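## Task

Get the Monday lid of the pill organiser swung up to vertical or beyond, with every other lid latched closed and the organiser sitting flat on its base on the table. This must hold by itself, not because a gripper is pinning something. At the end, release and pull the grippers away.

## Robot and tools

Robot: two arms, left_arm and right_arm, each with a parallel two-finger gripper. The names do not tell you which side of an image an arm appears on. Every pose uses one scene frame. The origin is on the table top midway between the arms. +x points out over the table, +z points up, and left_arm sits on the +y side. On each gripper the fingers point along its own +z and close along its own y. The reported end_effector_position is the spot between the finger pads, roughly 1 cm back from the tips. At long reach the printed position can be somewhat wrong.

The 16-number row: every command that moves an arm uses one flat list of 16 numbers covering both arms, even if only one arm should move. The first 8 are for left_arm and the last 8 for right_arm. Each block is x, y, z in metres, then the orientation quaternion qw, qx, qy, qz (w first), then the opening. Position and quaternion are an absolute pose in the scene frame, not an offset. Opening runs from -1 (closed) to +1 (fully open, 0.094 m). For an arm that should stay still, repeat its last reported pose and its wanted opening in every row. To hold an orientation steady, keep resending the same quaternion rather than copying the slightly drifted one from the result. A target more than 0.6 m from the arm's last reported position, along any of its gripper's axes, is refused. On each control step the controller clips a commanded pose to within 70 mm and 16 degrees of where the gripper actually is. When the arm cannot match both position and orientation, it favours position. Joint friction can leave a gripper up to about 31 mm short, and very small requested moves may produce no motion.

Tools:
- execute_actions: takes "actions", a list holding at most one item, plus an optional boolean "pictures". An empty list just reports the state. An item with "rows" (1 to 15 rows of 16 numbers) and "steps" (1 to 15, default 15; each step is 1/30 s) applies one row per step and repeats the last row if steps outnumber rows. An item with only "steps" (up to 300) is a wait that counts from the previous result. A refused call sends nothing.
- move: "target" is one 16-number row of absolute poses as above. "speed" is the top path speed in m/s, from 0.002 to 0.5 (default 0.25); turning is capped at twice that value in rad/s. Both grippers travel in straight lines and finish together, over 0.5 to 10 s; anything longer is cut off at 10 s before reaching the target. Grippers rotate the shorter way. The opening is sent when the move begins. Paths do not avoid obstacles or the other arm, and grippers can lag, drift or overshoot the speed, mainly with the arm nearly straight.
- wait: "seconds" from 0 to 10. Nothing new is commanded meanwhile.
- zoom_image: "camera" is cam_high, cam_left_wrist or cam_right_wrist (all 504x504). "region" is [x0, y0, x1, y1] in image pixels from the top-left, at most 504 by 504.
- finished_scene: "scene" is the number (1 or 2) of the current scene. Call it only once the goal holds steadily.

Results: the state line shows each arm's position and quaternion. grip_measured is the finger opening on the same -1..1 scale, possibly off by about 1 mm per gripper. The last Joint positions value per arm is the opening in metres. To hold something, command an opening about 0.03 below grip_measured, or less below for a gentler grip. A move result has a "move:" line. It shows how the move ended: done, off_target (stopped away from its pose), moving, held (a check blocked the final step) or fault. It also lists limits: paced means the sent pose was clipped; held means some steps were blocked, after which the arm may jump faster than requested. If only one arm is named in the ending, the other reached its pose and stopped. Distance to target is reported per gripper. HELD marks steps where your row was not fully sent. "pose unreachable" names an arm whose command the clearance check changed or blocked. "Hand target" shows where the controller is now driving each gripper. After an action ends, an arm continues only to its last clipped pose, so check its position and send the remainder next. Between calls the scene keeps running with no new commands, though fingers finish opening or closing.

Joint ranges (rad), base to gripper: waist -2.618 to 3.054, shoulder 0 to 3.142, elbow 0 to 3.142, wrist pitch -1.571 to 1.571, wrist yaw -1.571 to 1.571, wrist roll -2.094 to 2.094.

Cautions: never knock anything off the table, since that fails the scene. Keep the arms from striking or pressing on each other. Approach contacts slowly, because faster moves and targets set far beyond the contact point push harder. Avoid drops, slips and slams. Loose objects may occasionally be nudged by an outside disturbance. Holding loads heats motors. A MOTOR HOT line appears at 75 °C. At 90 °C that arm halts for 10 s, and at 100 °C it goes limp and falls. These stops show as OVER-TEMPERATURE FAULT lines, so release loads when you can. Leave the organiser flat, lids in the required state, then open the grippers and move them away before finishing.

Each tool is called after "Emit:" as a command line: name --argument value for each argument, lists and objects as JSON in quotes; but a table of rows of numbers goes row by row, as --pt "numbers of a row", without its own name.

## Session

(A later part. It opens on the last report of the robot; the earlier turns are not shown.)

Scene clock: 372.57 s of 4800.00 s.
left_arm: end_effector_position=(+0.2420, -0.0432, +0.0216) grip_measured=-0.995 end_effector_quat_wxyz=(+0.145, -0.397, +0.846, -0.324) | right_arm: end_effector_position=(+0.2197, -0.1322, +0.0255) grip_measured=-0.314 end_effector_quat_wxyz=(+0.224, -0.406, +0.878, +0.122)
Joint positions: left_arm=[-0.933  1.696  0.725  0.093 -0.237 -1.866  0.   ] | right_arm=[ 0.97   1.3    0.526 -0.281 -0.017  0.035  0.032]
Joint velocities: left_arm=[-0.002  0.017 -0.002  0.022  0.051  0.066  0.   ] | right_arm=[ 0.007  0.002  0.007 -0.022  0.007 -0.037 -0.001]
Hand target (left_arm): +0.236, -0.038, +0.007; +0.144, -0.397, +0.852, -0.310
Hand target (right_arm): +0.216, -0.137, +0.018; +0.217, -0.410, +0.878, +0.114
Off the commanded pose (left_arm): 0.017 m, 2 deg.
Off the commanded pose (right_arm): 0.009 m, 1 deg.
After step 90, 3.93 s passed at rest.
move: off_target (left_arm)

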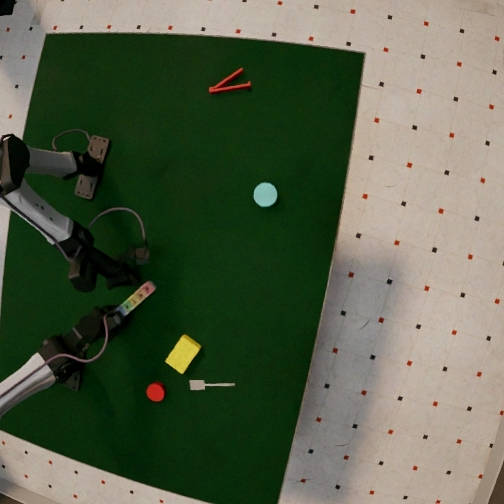

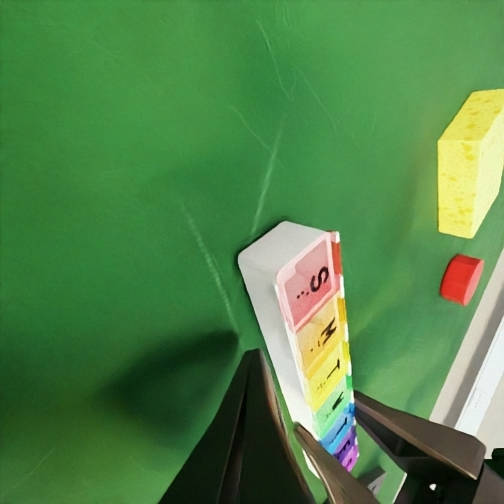

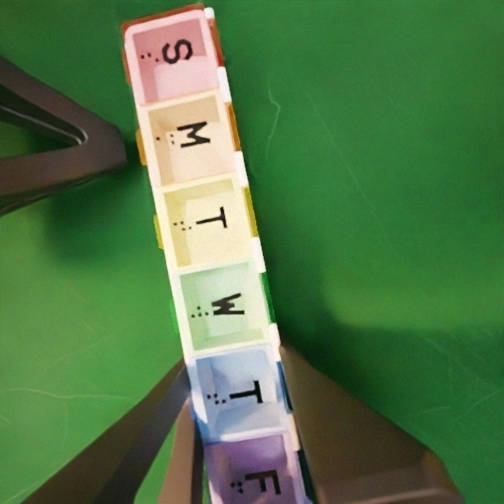

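Emit:
execute_actions --actions '[{"rows":[[0.250,-0.050,0.000,0.144,-0.397,0.851,-0.310,-1,0.2165,-0.137,0.018,0.217,-0.41,0.878,0.114,-0.35],[0.250,-0.050,0.000,0.144,-0.397,0.851,-0.310,-1,0.2165,-0.137,0.018,0.217,-0.41,0.878,0.114,-0.35],[0.243,-0.044,0.012,0.144,-0.397,0.851,-0.310,-1,0.2165,-0.137,0.018,0.217,-0.41,0.878,0.114,-0.35]],"steps":10}]'

Scene clock: 380.47 s of 4800.00 s.
left_arm: end_effector_position=(+0.2430, -0.0451, +0.0139) grip_measured=-0.995 end_effector_quat_wxyz=(+0.144, -0.397, +0.849, -0.317) | right_arm: end_effector_position=(+0.2197, -0.1322, +0.0255) grip_measured=-0.314 end_effector_quat_wxyz=(+0.224, -0.406, +0.878, +0.122)
Joint positions: left_arm=[-0.933  1.73   0.737  0.099 -0.237 -1.865  0.   ] | right_arm=[ 0.97   1.3    0.526 -0.281 -0.017  0.035  0.032]
Joint velocities: left_arm=[ 0.012 -0.012  0.002  0.007  0.007  0.007 -0.   ] | right_arm=[ 0.002  0.002  0.002  0.037 -0.007  0.007  0.   ]
Hand target (left_arm): +0.243, -0.044, +0.012; +0.144, -0.397, +0.852, -0.310
Hand target (right_arm): +0.216, -0.137, +0.018; +0.217, -0.410, +0.878, +0.114
Off the commanded pose (left_arm): 0.002 m, 1 deg.
Off the commanded pose (right_arm): 0.009 m, 1 deg.
Steps of this call (steps 1 to 90: nothing new was sent; then 4.57 s passed at rest; steps 91 to 100: all 10 steps of this action). Readings (end_effector_position):
91: left_arm (+0.2428, -0.0445, +0.0210) | right_arm (+0.2197, -0.1322, +0.0255)
92: left_arm (+0.2438, -0.0464, +0.0187) | right_arm (+0.2197, -0.1322, +0.0255)
94: left_arm (+0.2434, -0.0458, +0.0145) | right_arm (+0.2197, -0.1322, +0.0255)
98: left_arm (+0.2430, -0.0451, +0.0139) | right_arm (+0.2197, -0.1322, +0.0255)
100: the state above

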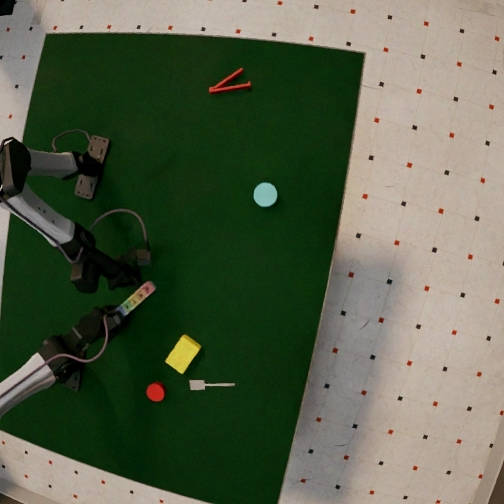

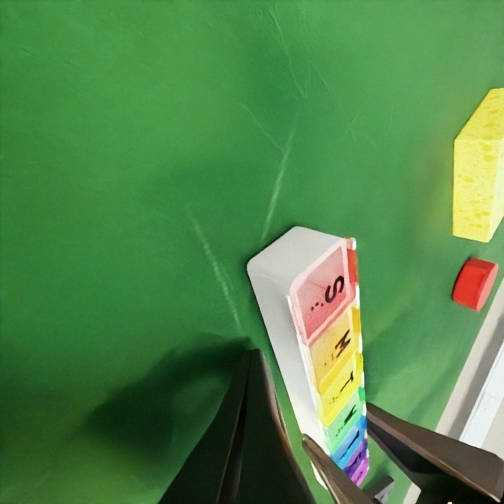

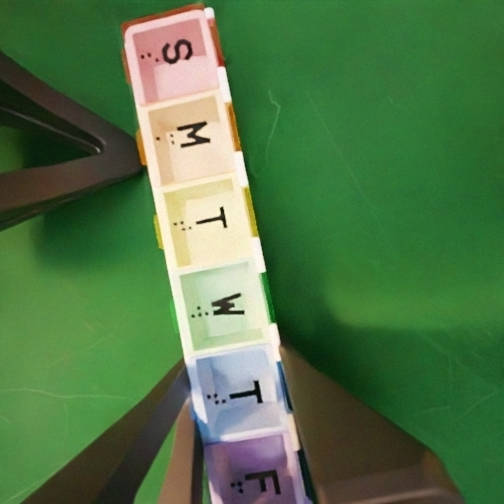

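Tip is near the wall below the tab. Now up and forward gently.

Emit:
move --target '[0.249,-0.047,0.030,0.144,-0.397,0.851,-0.310,-1,0.2165,-0.137,0.018,0.217,-0.41,0.878,0.114,-0.35]' --speed 0.02

Emit:
zoom_image --camera "cam_right_wrist" --region '[40,40,280,240]'

Scene clock: 386.23 s of 4800.00 s.
left_arm: end_effector_position=(+0.2440, -0.0469, +0.0179) grip_measured=-0.995 end_effector_quat_wxyz=(+0.144, -0.395, +0.855, -0.304) | right_arm: end_effector_position=(+0.2197, -0.1322, +0.0255) grip_measured=-0.314 end_effector_quat_wxyz=(+0.224, -0.406, +0.878, +0.122)
Joint positions: left_arm=[-0.933  1.73   0.78   0.03  -0.237 -1.86   0.   ] | right_arm=[ 0.97   1.3    0.526 -0.281 -0.017  0.035  0.032]
Joint velocities: left_arm=[-0.002 -0.017 -0.017  0.007 -0.022  0.037 -0.   ] | right_arm=[-0.002  0.002  0.002 -0.051  0.007 -0.007 -0.   ]
Hand target (left_arm): +0.249, -0.047, +0.030; +0.144, -0.397, +0.851, -0.311
Hand target (right_arm): +0.216, -0.137, +0.018; +0.217, -0.410, +0.878, +0.114
Off the commanded pose (left_arm): 0.013 m, 1 deg.
Off the commanded pose (right_arm): 0.009 m, 1 deg.
After step 90, 1.67 s passed at rest.
move: off_target (left_arm)

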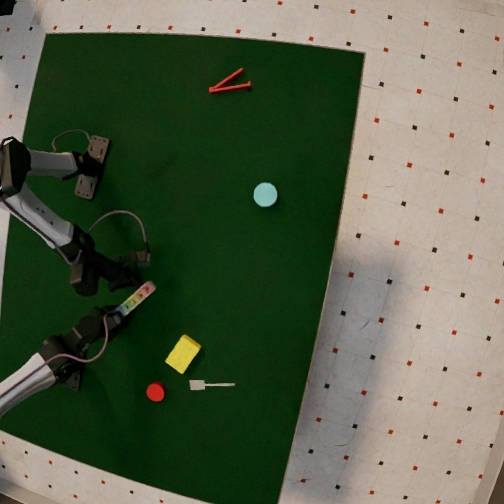

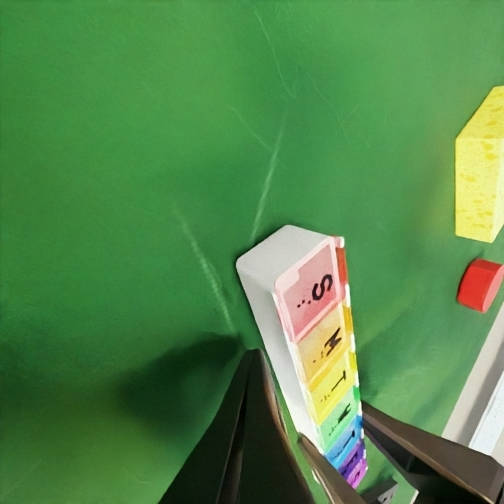

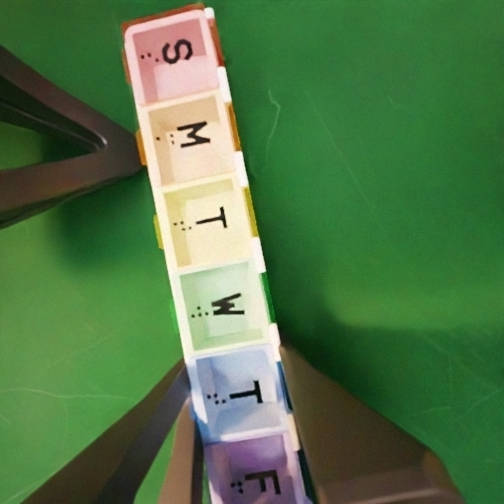

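Region (40, 40, 280, 240) of cam_right_wrist's 504x504 image, scaled by 2.100, with more detail than that image has.

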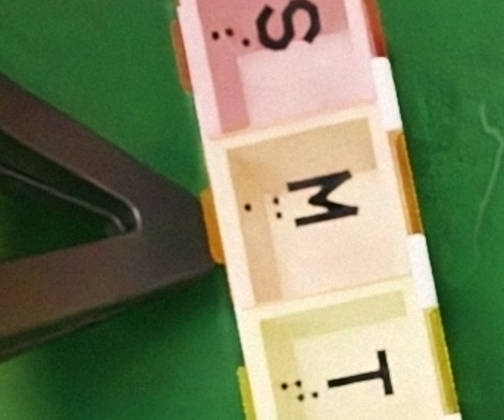

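Emit:
move --target '[0.252,-0.050,0.038,0.144,-0.397,0.851,-0.310,-1,0.2165,-0.137,0.018,0.217,-0.41,0.878,0.114,-0.35]' --speed 0.02

Emit:
zoom_image --camera "cam_right_wrist" --region '[40,40,280,240]'

Scene clock: 392.67 s of 4800.00 s.
left_arm: end_effector_position=(+0.2487, -0.0499, +0.0294) grip_measured=-0.995 end_effector_quat_wxyz=(+0.146, -0.397, +0.853, -0.307) | right_arm: end_effector_position=(+0.2197, -0.1322, +0.0255) grip_measured=-0.314 end_effector_quat_wxyz=(+0.224, -0.406, +0.878, +0.122)
Joint positions: left_arm=[-0.926  1.713  0.813 -0.012 -0.236 -1.856  0.   ] | right_arm=[ 0.97   1.3    0.526 -0.281 -0.017  0.035  0.032]
Joint velocities: left_arm=[ 0.007  0.012 -0.002 -0.066  0.007 -0.037 -0.001] | right_arm=[-0.002  0.002 -0.007  0.022  0.007 -0.007 -0.001]
Hand target (left_arm): +0.252, -0.050, +0.038; +0.144, -0.397, +0.852, -0.310
Hand target (right_arm): +0.216, -0.137, +0.018; +0.217, -0.410, +0.878, +0.114
Off the commanded pose (left_arm): 0.009 m, 0 deg.
Off the commanded pose (right_arm): 0.009 m, 1 deg.
After step 90, 1.97 s passed at rest.
move: done

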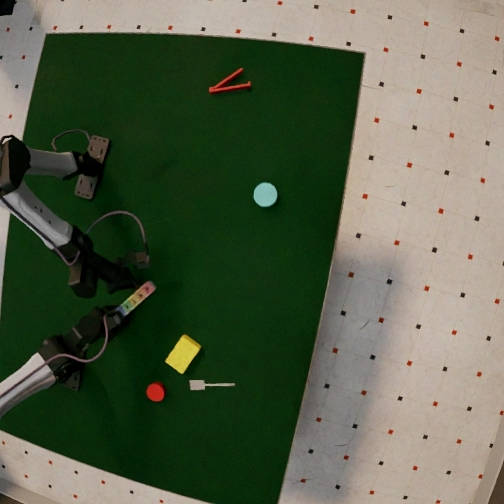

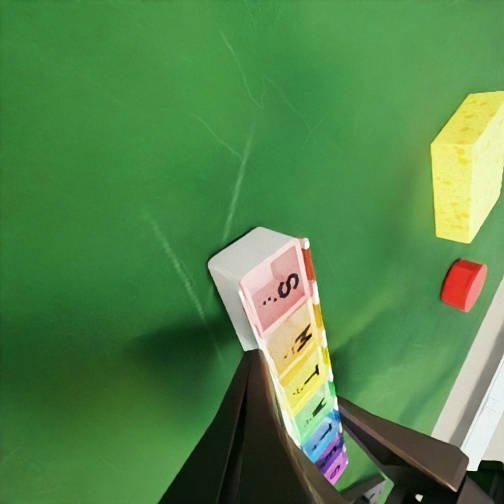

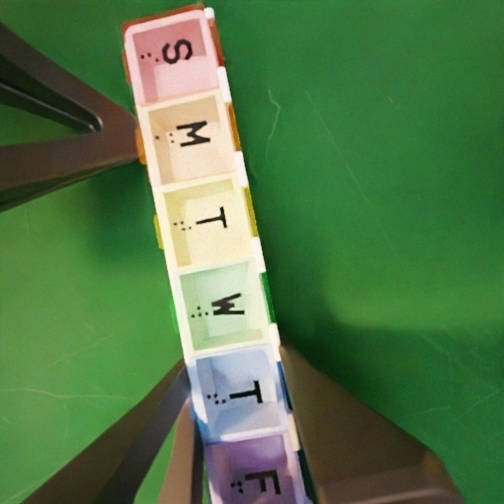

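Region (40, 40, 280, 240) of cam_right_wrist's 504x504 image, scaled by 2.100, with more detail than that image has.

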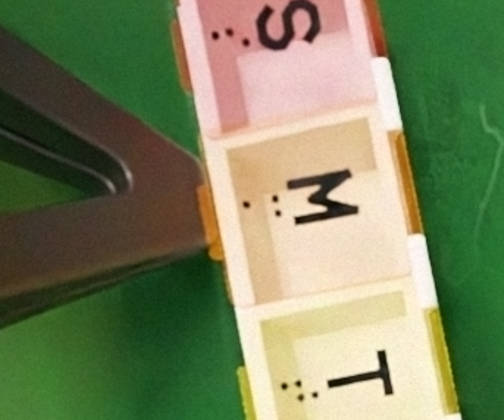

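Emit:
move --target '[0.254,-0.056,0.046,0.144,-0.397,0.851,-0.310,-1,0.2165,-0.137,0.018,0.217,-0.41,0.878,0.114,-0.35]' --speed 0.02

Emit:
zoom_image --camera "cam_right_wrist" --region '[40,40,280,240]'

Scene clock: 402.17 s of 4800.00 s.
left_arm: end_effector_position=(+0.2519, -0.0558, +0.0381) grip_measured=-0.995 end_effector_quat_wxyz=(+0.146, -0.397, +0.852, -0.308) | right_arm: end_effector_position=(+0.2197, -0.1322, +0.0255) grip_measured=-0.314 end_effector_quat_wxyz=(+0.224, -0.406, +0.878, +0.122)
Joint positions: left_arm=[-0.926  1.713  0.854 -0.05  -0.235 -1.856  0.   ] | right_arm=[ 0.97   1.3    0.526 -0.281 -0.017  0.035  0.032]
Joint velocities: left_arm=[-0.002 -0.017  0.002 -0.051 -0.022  0.022 -0.   ] | right_arm=[ 0.007  0.007 -0.007 -0.022 -0.007  0.007  0.001]
Hand target (left_arm): +0.254, -0.056, +0.046; +0.144, -0.397, +0.851, -0.311
Hand target (right_arm): +0.216, -0.137, +0.018; +0.217, -0.410, +0.878, +0.114
Off the commanded pose (left_arm): 0.008 m, 0 deg.
Off the commanded pose (right_arm): 0.009 m, 1 deg.
After step 90, 5.33 s passed at rest.
move: done

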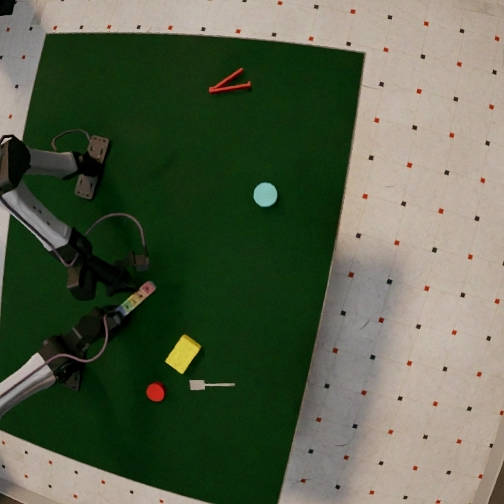

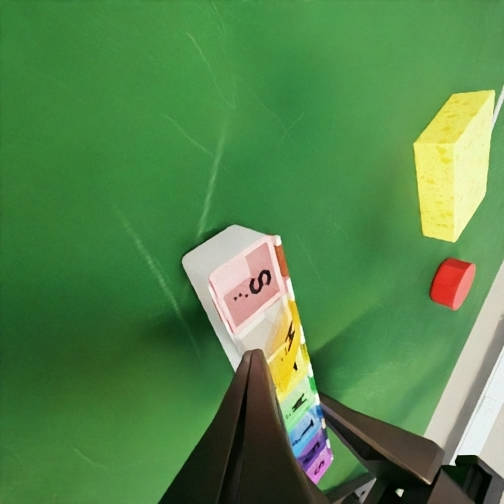

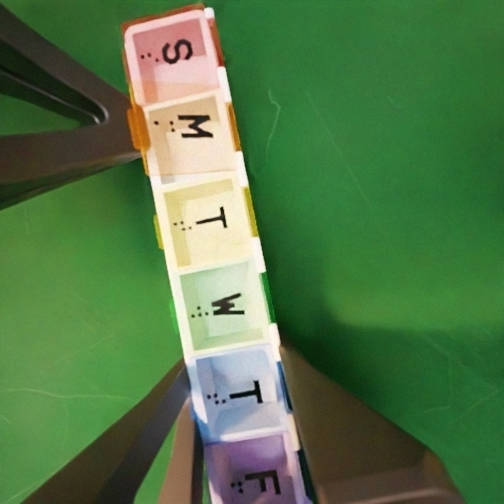

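Region (40, 40, 280, 240) of cam_right_wrist's 504x504 image, scaled by 2.100, with more detail than that image has.

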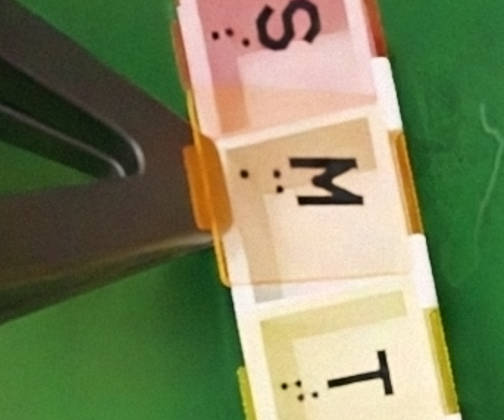

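Emit:
move --target '[0.261,-0.061,0.049,0.144,-0.397,0.851,-0.310,-1,0.2165,-0.137,0.018,0.217,-0.41,0.878,0.114,-0.35]' --speed 0.02

Emit:
zoom_image --camera "cam_right_wrist" --region '[40,0,320,240]'

Scene clock: 409.40 s of 4800.00 s.
left_arm: end_effector_position=(+0.2588, -0.0625, +0.0491) grip_measured=-0.995 end_effector_quat_wxyz=(+0.147, -0.397, +0.849, -0.318) | right_arm: end_effector_position=(+0.2197, -0.1322, +0.0255) grip_measured=-0.314 end_effector_quat_wxyz=(+0.224, -0.406, +0.878, +0.122)
Joint positions: left_arm=[-0.918  1.713  0.892 -0.066 -0.231 -1.851  0.   ] | right_arm=[ 0.97   1.3    0.526 -0.281 -0.017  0.035  0.032]
Joint velocities: left_arm=[ 0.007  0.012  0.007  0.007 -0.022 -0.037  0.   ] | right_arm=[ 0.027 -0.012  0.002 -0.037 -0.007  0.11   0.001]
Hand target (left_arm): +0.261, -0.061, +0.049; +0.144, -0.397, +0.851, -0.311
Hand target (right_arm): +0.216, -0.137, +0.018; +0.217, -0.410, +0.878, +0.114
Off the commanded pose (left_arm): 0.003 m, 1 deg.
Off the commanded pose (right_arm): 0.009 m, 1 deg.
After step 90, 3.20 s passed at rest.
move: done

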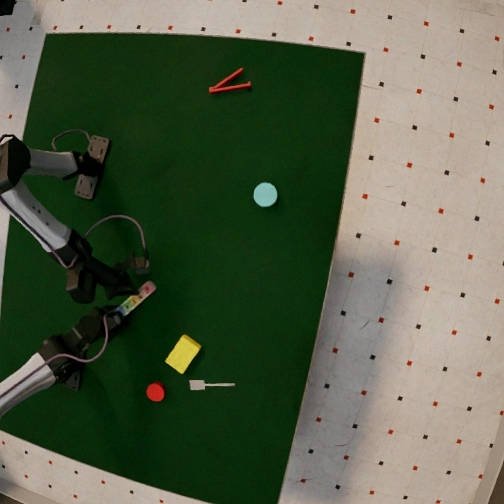

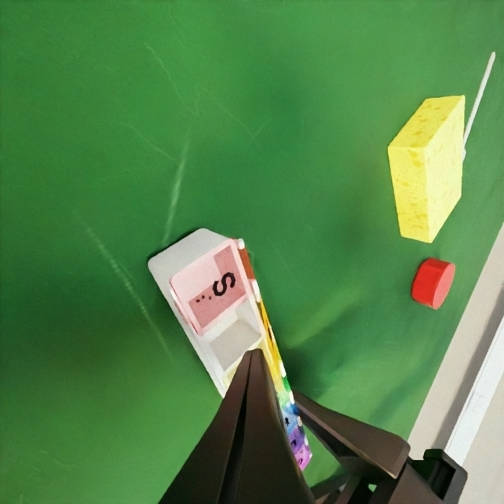

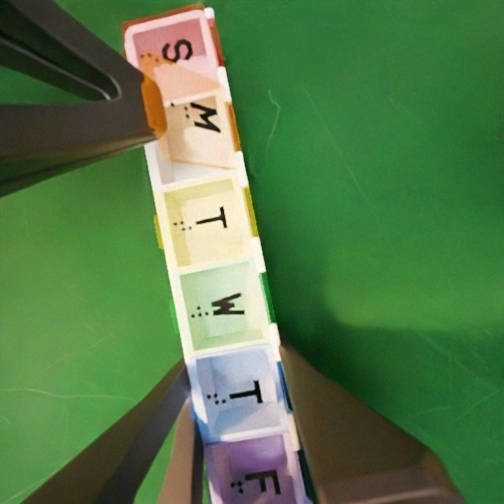

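Region (40, 0, 320, 240) of cam_right_wrist's 504x504 image, scaled by 1.800, with more detail than that image has; it fills the top 432 rows of this view, and the rest is white.

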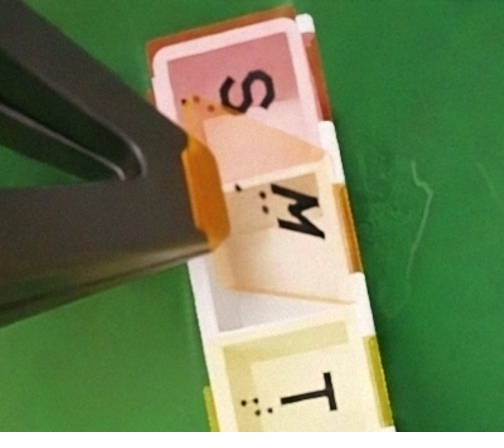

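Emit:
move --target '[0.272,-0.070,0.039,0.144,-0.397,0.851,-0.310,-1,0.2165,-0.137,0.018,0.217,-0.41,0.878,0.114,-0.35]' --speed 0.02

Emit:
zoom_image --camera "cam_right_wrist" --region '[40,0,320,240]'

Scene clock: 417.47 s of 4800.00 s.
left_arm: end_effector_position=(+0.2667, -0.0669, +0.0445) grip_measured=-0.995 end_effector_quat_wxyz=(+0.146, -0.397, +0.850, -0.313) | right_arm: end_effector_position=(+0.2197, -0.1322, +0.0255) grip_measured=-0.314 end_effector_quat_wxyz=(+0.224, -0.406, +0.878, +0.122)
Joint positions: left_arm=[-0.903  1.754  0.926 -0.069 -0.221 -1.839  0.   ] | right_arm=[ 0.97   1.3    0.526 -0.281 -0.017  0.035  0.032]
Joint velocities: left_arm=[-0.027  0.017 -0.002  0.022 -0.051 -0.007  0.   ] | right_arm=[ 0.002  0.002  0.002 -0.037 -0.095  0.022 -0.   ]
Hand target (left_arm): +0.272, -0.070, +0.039; +0.144, -0.398, +0.851, -0.311
Hand target (right_arm): +0.216, -0.137, +0.018; +0.217, -0.410, +0.878, +0.114
Off the commanded pose (left_arm): 0.008 m, 0 deg.
Off the commanded pose (right_arm): 0.009 m, 1 deg.
After step 90, 3.93 s passed at rest.
move: done

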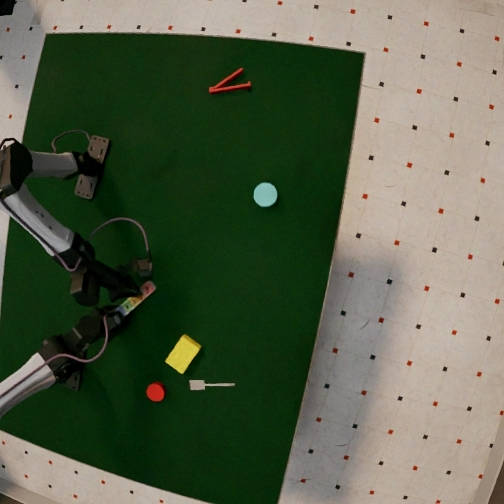

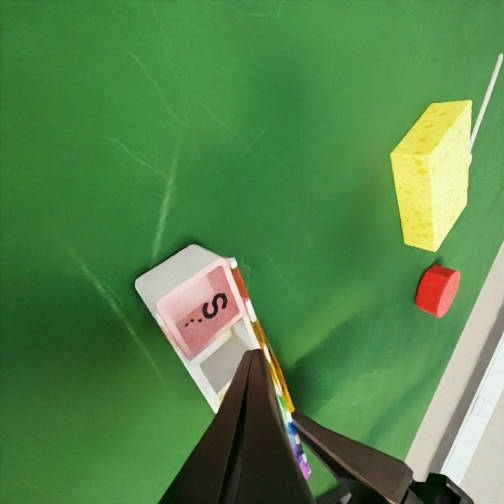

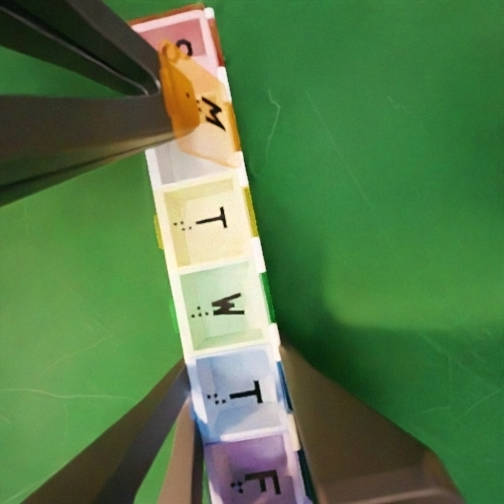

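Region (40, 0, 320, 240) of cam_right_wrist's 504x504 image, scaled by 1.800, with more detail than that image has; it fills the top 432 rows of this view, and the rest is white.

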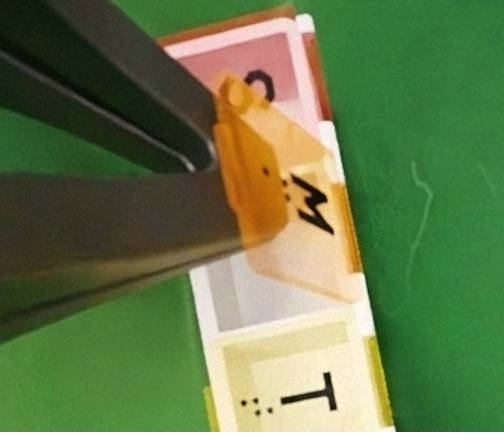

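Emit:
move --target '[0.283,-0.079,0.041,0.144,-0.397,0.851,-0.310,-1,0.2165,-0.137,0.018,0.217,-0.41,0.878,0.114,-0.35]' --speed 0.02

Emit:
zoom_image --camera "cam_right_wrist" --region '[40,0,340,260]'

Scene clock: 422.10 s of 4800.00 s.
left_arm: end_effector_position=(+0.2787, -0.0786, +0.0491) grip_measured=-0.995 end_effector_quat_wxyz=(+0.147, -0.396, +0.848, -0.320) | right_arm: end_effector_position=(+0.2206, -0.1329, +0.0255) grip_measured=-0.314 end_effector_quat_wxyz=(+0.225, -0.405, +0.878, +0.119)
Joint positions: left_arm=[-0.89   1.793  0.985 -0.069 -0.213 -1.827  0.   ] | right_arm=[ 0.97   1.3    0.526 -0.281 -0.011  0.035  0.032]
Joint velocities: left_arm=[ 0.002  0.007  0.002 -0.007  0.066  0.051 -0.   ] | right_arm=[ 0.012  0.017  0.007 -0.022 -0.007  0.037 -0.001]
Hand target (left_arm): +0.283, -0.079, +0.041; +0.144, -0.397, +0.852, -0.310
Hand target (right_arm): +0.217, -0.137, +0.018; +0.217, -0.410, +0.878, +0.114
Off the commanded pose (left_arm): 0.009 m, 1 deg.
Off the commanded pose (right_arm): 0.009 m, 1 deg.
After step 90, 0.40 s passed at rest.
move: done

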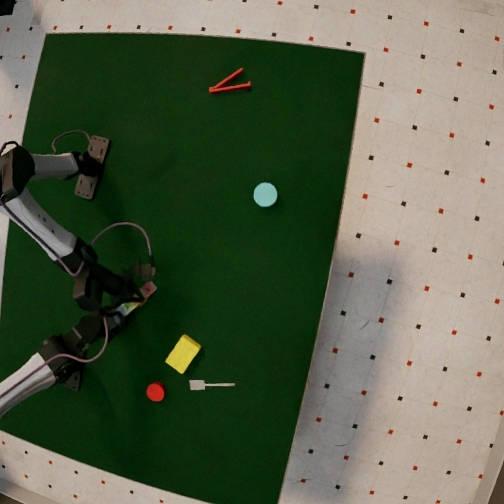

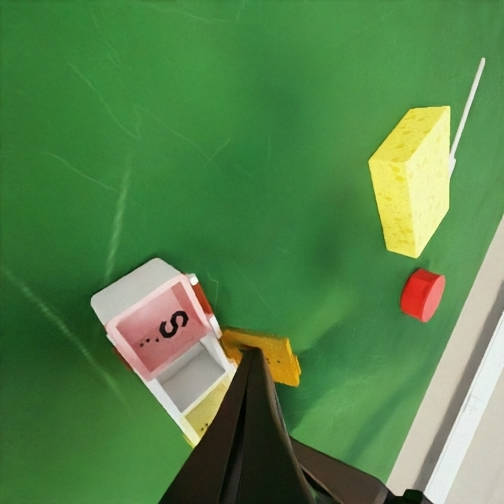

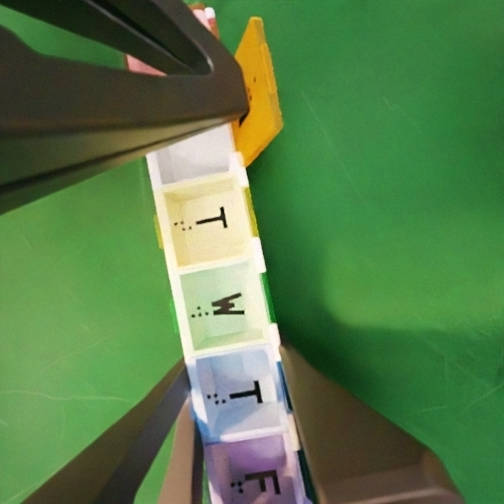

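Region (40, 0, 340, 260) of cam_right_wrist's 504x504 image, scaled by 1.680, with more detail than that image has; it fills the top 437 rows of this view, and the rest is white.

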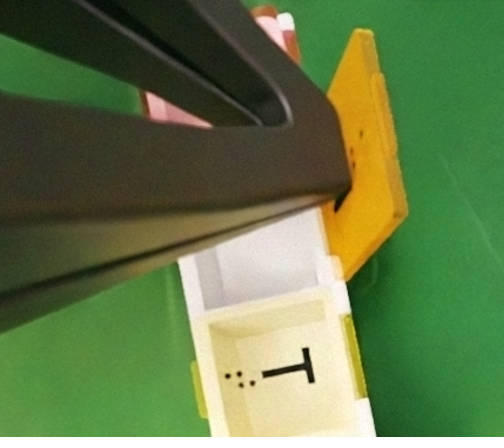

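Past upright. Retract up/back.

Emit:
move --target '[0.258,-0.048,0.085,0.144,-0.397,0.851,-0.310,-1,0.2165,-0.137,0.018,0.217,-0.41,0.878,0.114,-0.35]' --speed 0.06

Emit:
move --target '[0.20,0.12,0.16,0.144,-0.397,0.851,-0.310,-1,0.2185,-0.134,0.022,0.217,-0.41,0.878,0.114,0.4]' --speed 0.25

Scene clock: 428.50 s of 4800.00 s.
left_arm: end_effector_position=(+0.2653, -0.0564, +0.0903) grip_measured=-0.995 end_effector_quat_wxyz=(+0.147, -0.396, +0.847, -0.324) | right_arm: end_effector_position=(+0.2206, -0.1329, +0.0255) grip_measured=-0.314 end_effector_quat_wxyz=(+0.225, -0.405, +0.878, +0.119)
Joint positions: left_arm=[-0.89   1.619  0.963 -0.214 -0.212 -1.827  0.   ] | right_arm=[ 0.97   1.3    0.526 -0.281 -0.011  0.035  0.032]
Joint velocities: left_arm=[-0.012  0.022 -0.002 -0.007 -0.051  0.051 -0.001] | right_arm=[-0.002  0.002  0.007  0.007  0.081  0.037  0.001]
Hand target (left_arm): +0.258, -0.048, +0.084; +0.144, -0.397, +0.852, -0.310
Hand target (right_arm): +0.216, -0.137, +0.018; +0.217, -0.410, +0.878, +0.114
Off the commanded pose (left_arm): 0.012 m, 2 deg.
Off the commanded pose (right_arm): 0.009 m, 1 deg.
After step 90, 2.07 s passed at rest.
move: off_target (left_arm)

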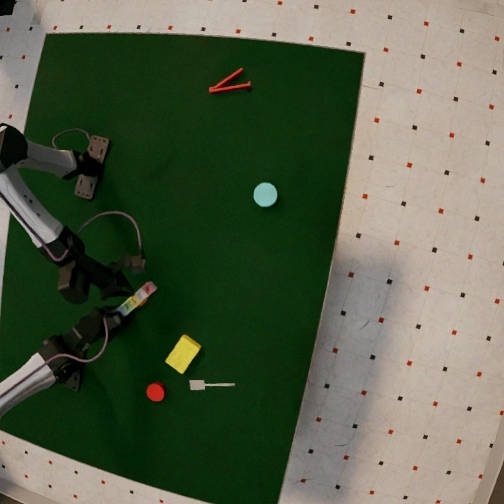

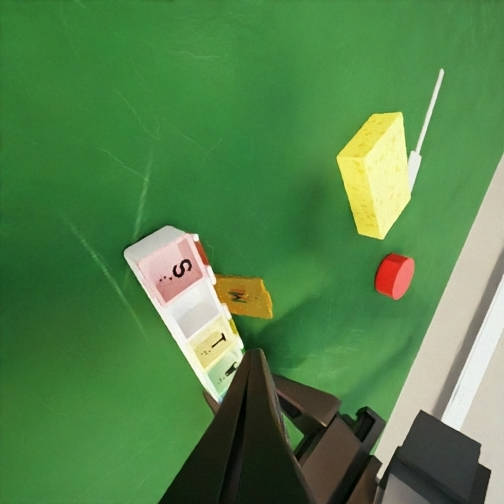

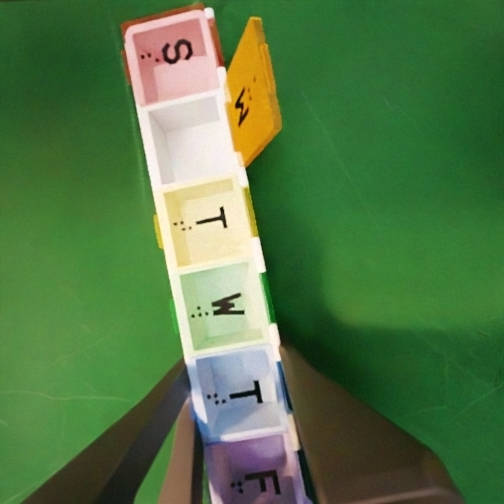

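Scene clock: 430.07 s of 4800.00 s.
left_arm: end_effector_position=(+0.2031, +0.1113, +0.1620) grip_measured=-0.995 end_effector_quat_wxyz=(+0.146, -0.397, +0.849, -0.318) | right_arm: end_effector_position=(+0.2206, -0.1329, +0.0255) grip_measured=+0.398 end_effector_quat_wxyz=(+0.225, -0.405, +0.878, +0.119)
Joint positions: left_arm=[-0.654  0.838  0.749 -0.77  -0.06  -1.647  0.   ] | right_arm=[ 0.97   1.3    0.526 -0.281 -0.011  0.035  0.066]
Joint velocities: left_arm=[ 0.002  0.012 -0.002 -0.037 -0.066 -0.037 -0.   ] | right_arm=[ 0.012  0.002  0.007  0.051 -0.051 -0.022 -0.   ]
Hand target (left_arm): +0.198, +0.118, +0.158; +0.143, -0.398, +0.851, -0.312
Hand target (right_arm): +0.219, -0.134, +0.022; +0.217, -0.410, +0.878, +0.114
Off the commanded pose (left_arm): 0.009 m, 1 deg.
Off the commanded pose (right_arm): 0.004 m, 1 deg.
move: done

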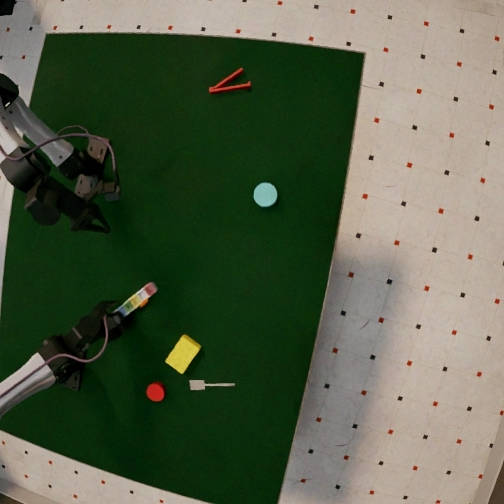

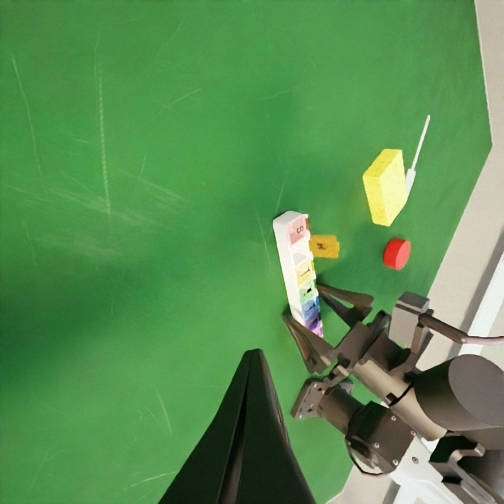

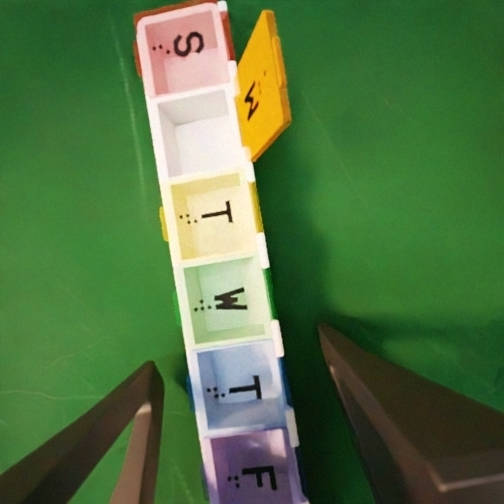

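Emit:
move --target '[0.20,0.12,0.16,0.144,-0.397,0.851,-0.310,-1,0.200,-0.158,0.10,0.217,-0.41,0.878,0.114,0.4]' --speed 0.12

Emit:
move --target '[0.20,0.12,0.16,0.144,-0.397,0.851,-0.310,-1,0.16,-0.27,0.15,0.217,-0.41,0.878,0.114,0.4]' --speed 0.25

Emit:
zoom_image --camera "cam_left_wrist" --region '[250,190,370,370]'

Scene clock: 437.40 s of 4800.00 s.
left_arm: end_effector_position=(+0.2035, +0.1144, +0.1603) grip_measured=-0.995 end_effector_quat_wxyz=(+0.146, -0.396, +0.851, -0.312) | right_arm: end_effector_position=(+0.1977, -0.1615, +0.0917) grip_measured=+0.398 end_effector_quat_wxyz=(+0.209, -0.407, +0.882, +0.111)
Joint positions: left_arm=[-0.639  0.838  0.749 -0.78  -0.052 -1.632  0.   ] | right_arm=[ 0.97   1.045  0.678 -0.725 -0.011  0.035  0.066]
Joint velocities: left_arm=[-0.012  0.022 -0.007  0.095  0.007  0.066  0.   ] | right_arm=[ 0.007 -0.007 -0.002  0.007 -0.022 -0.007 -0.001]
Hand target (left_arm): +0.200, +0.120, +0.160; +0.144, -0.397, +0.851, -0.310
Hand target (right_arm): +0.198, -0.159, +0.100; +0.217, -0.410, +0.878, +0.114
Off the commanded pose (left_arm): 0.007 m, 0 deg.
Off the commanded pose (right_arm): 0.009 m, 1 deg.
After step 90, 3.00 s passed at rest.
move: done

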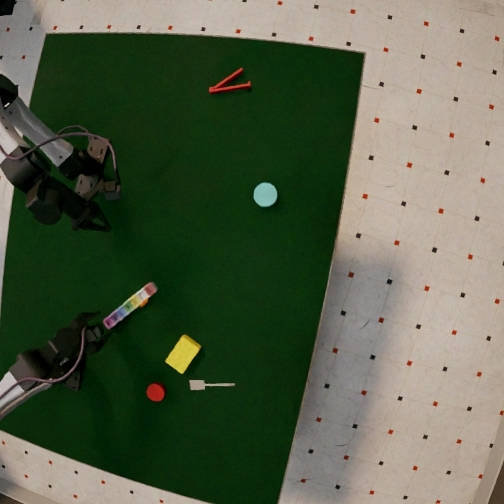

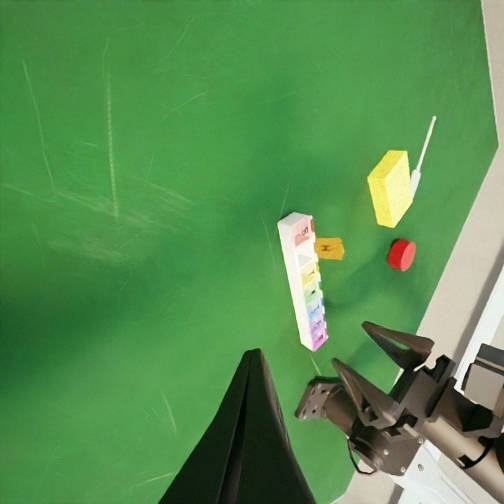

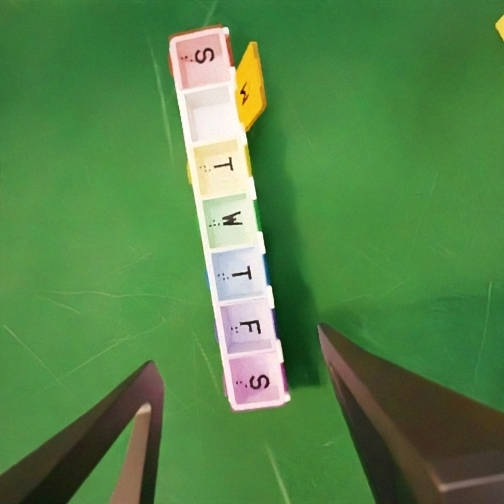

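Scene clock: 438.83 s of 4800.00 s.
left_arm: end_effector_position=(+0.2035, +0.1144, +0.1603) grip_measured=-0.995 end_effector_quat_wxyz=(+0.146, -0.396, +0.851, -0.312) | right_arm: end_effector_position=(+0.1585, -0.2748, +0.1413) grip_measured=+0.398 end_effector_quat_wxyz=(+0.213, -0.411, +0.881, +0.100)
Joint positions: left_arm=[-0.639  0.838  0.749 -0.78  -0.052 -1.631  0.   ] | right_arm=[ 0.418  0.625  0.766 -1.295 -0.233 -0.477  0.066]
Joint velocities: left_arm=[-0.012  0.012 -0.002 -0.037  0.022 -0.007  0.   ] | right_arm=[-0.027 -0.007  0.007  0.051 -0.051 -0.081  0.001]
Hand target (left_arm): +0.200, +0.120, +0.160; +0.144, -0.397, +0.852, -0.310
Hand target (right_arm): +0.159, -0.274, +0.148; +0.217, -0.413, +0.879, +0.102
Off the commanded pose (left_arm): 0.007 m, 0 deg.
Off the commanded pose (right_arm): 0.010 m, 2 deg.
move: done

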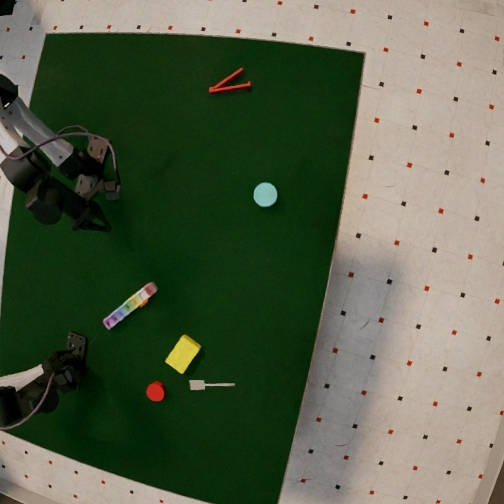

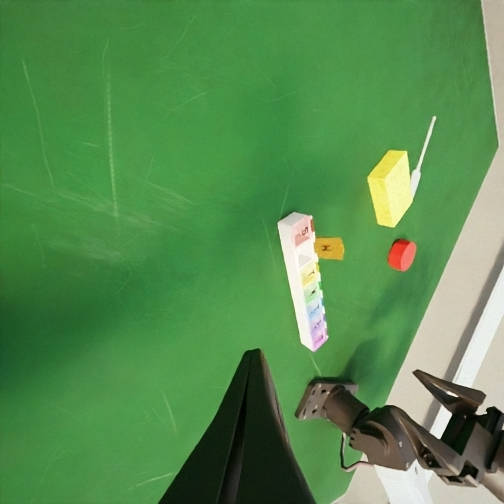

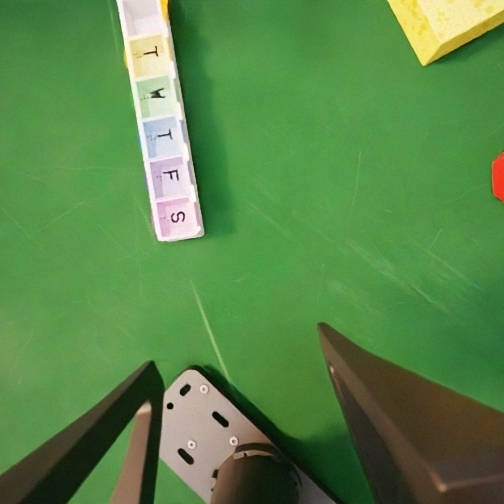

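Region (250, 190, 370, 370) of cam_left_wrist's 504x504 image, scaled by 2.800, with more detail than that image has.

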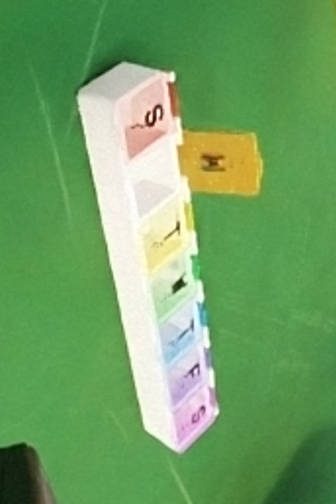

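Emit:
execute_actions --actions '[]'

Scene clock: 444.50 s of 4800.00 s.
left_arm: end_effector_position=(+0.2035, +0.1144, +0.1603) grip_measured=-0.995 end_effector_quat_wxyz=(+0.146, -0.396, +0.851, -0.312) | right_arm: end_effector_position=(+0.1581, -0.2746, +0.1413) grip_measured=+0.398 end_effector_quat_wxyz=(+0.212, -0.412, +0.880, +0.101)
Joint positions: left_arm=[-0.639  0.838  0.749 -0.78  -0.052 -1.631  0.   ] | right_arm=[ 0.418  0.625  0.766 -1.297 -0.235 -0.481  0.066]
Joint velocities: left_arm=[ 0.002  0.022 -0.007 -0.007 -0.037 -0.007 -0.   ] | right_arm=[ 0.007  0.007 -0.002 -0.066 -0.022 -0.051 -0.001]
Hand target (left_arm): +0.200, +0.120, +0.160; +0.144, -0.397, +0.852, -0.310
Hand target (right_arm): +0.159, -0.274, +0.148; +0.217, -0.413, +0.879, +0.102
Off the commanded pose (left_arm): 0.007 m, 0 deg.
Off the commanded pose (right_arm): 0.010 m, 2 deg.
Steps of this call (steps 1 to 90: nothing new was sent; then 2.67 s passed at rest). Readings (end_effector_position):
1: left_arm (+0.2035, +0.1144, +0.1603) | right_arm (+0.1584, -0.2748, +0.1413)
2: left_arm (+0.2035, +0.1144, +0.1603) | right_arm (+0.1584, -0.2748, +0.1413)
4: left_arm (+0.2035, +0.1144, +0.1603) | right_arm (+0.1583, -0.2747, +0.1413)
8: left_arm (+0.2035, +0.1144, +0.1603) | right_arm (+0.1582, -0.2746, +0.1413)
90: the state above

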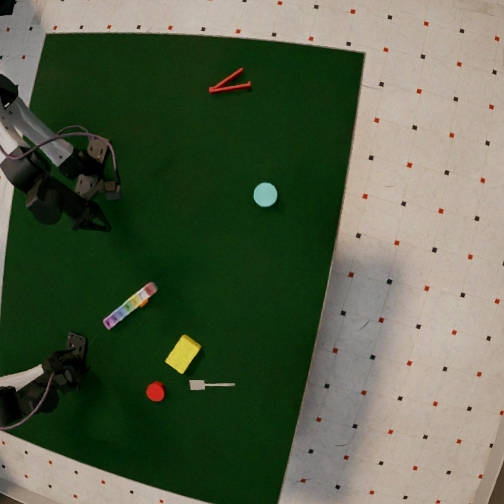

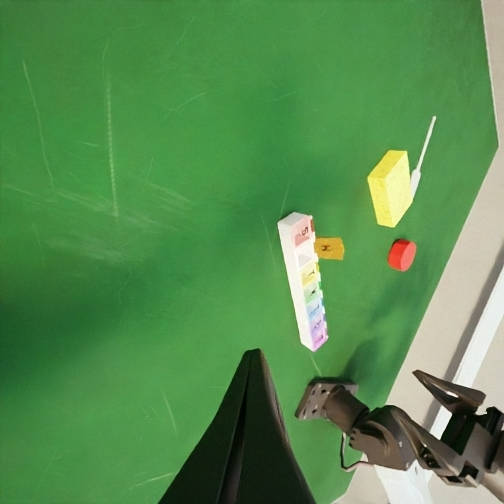

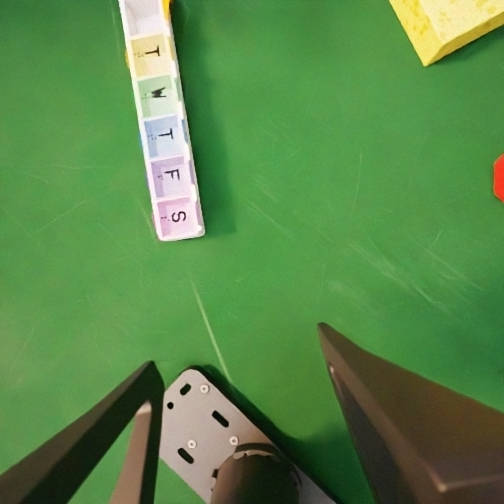

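Emit:
finished_scene --scene 2

The scene is finished: the task was done.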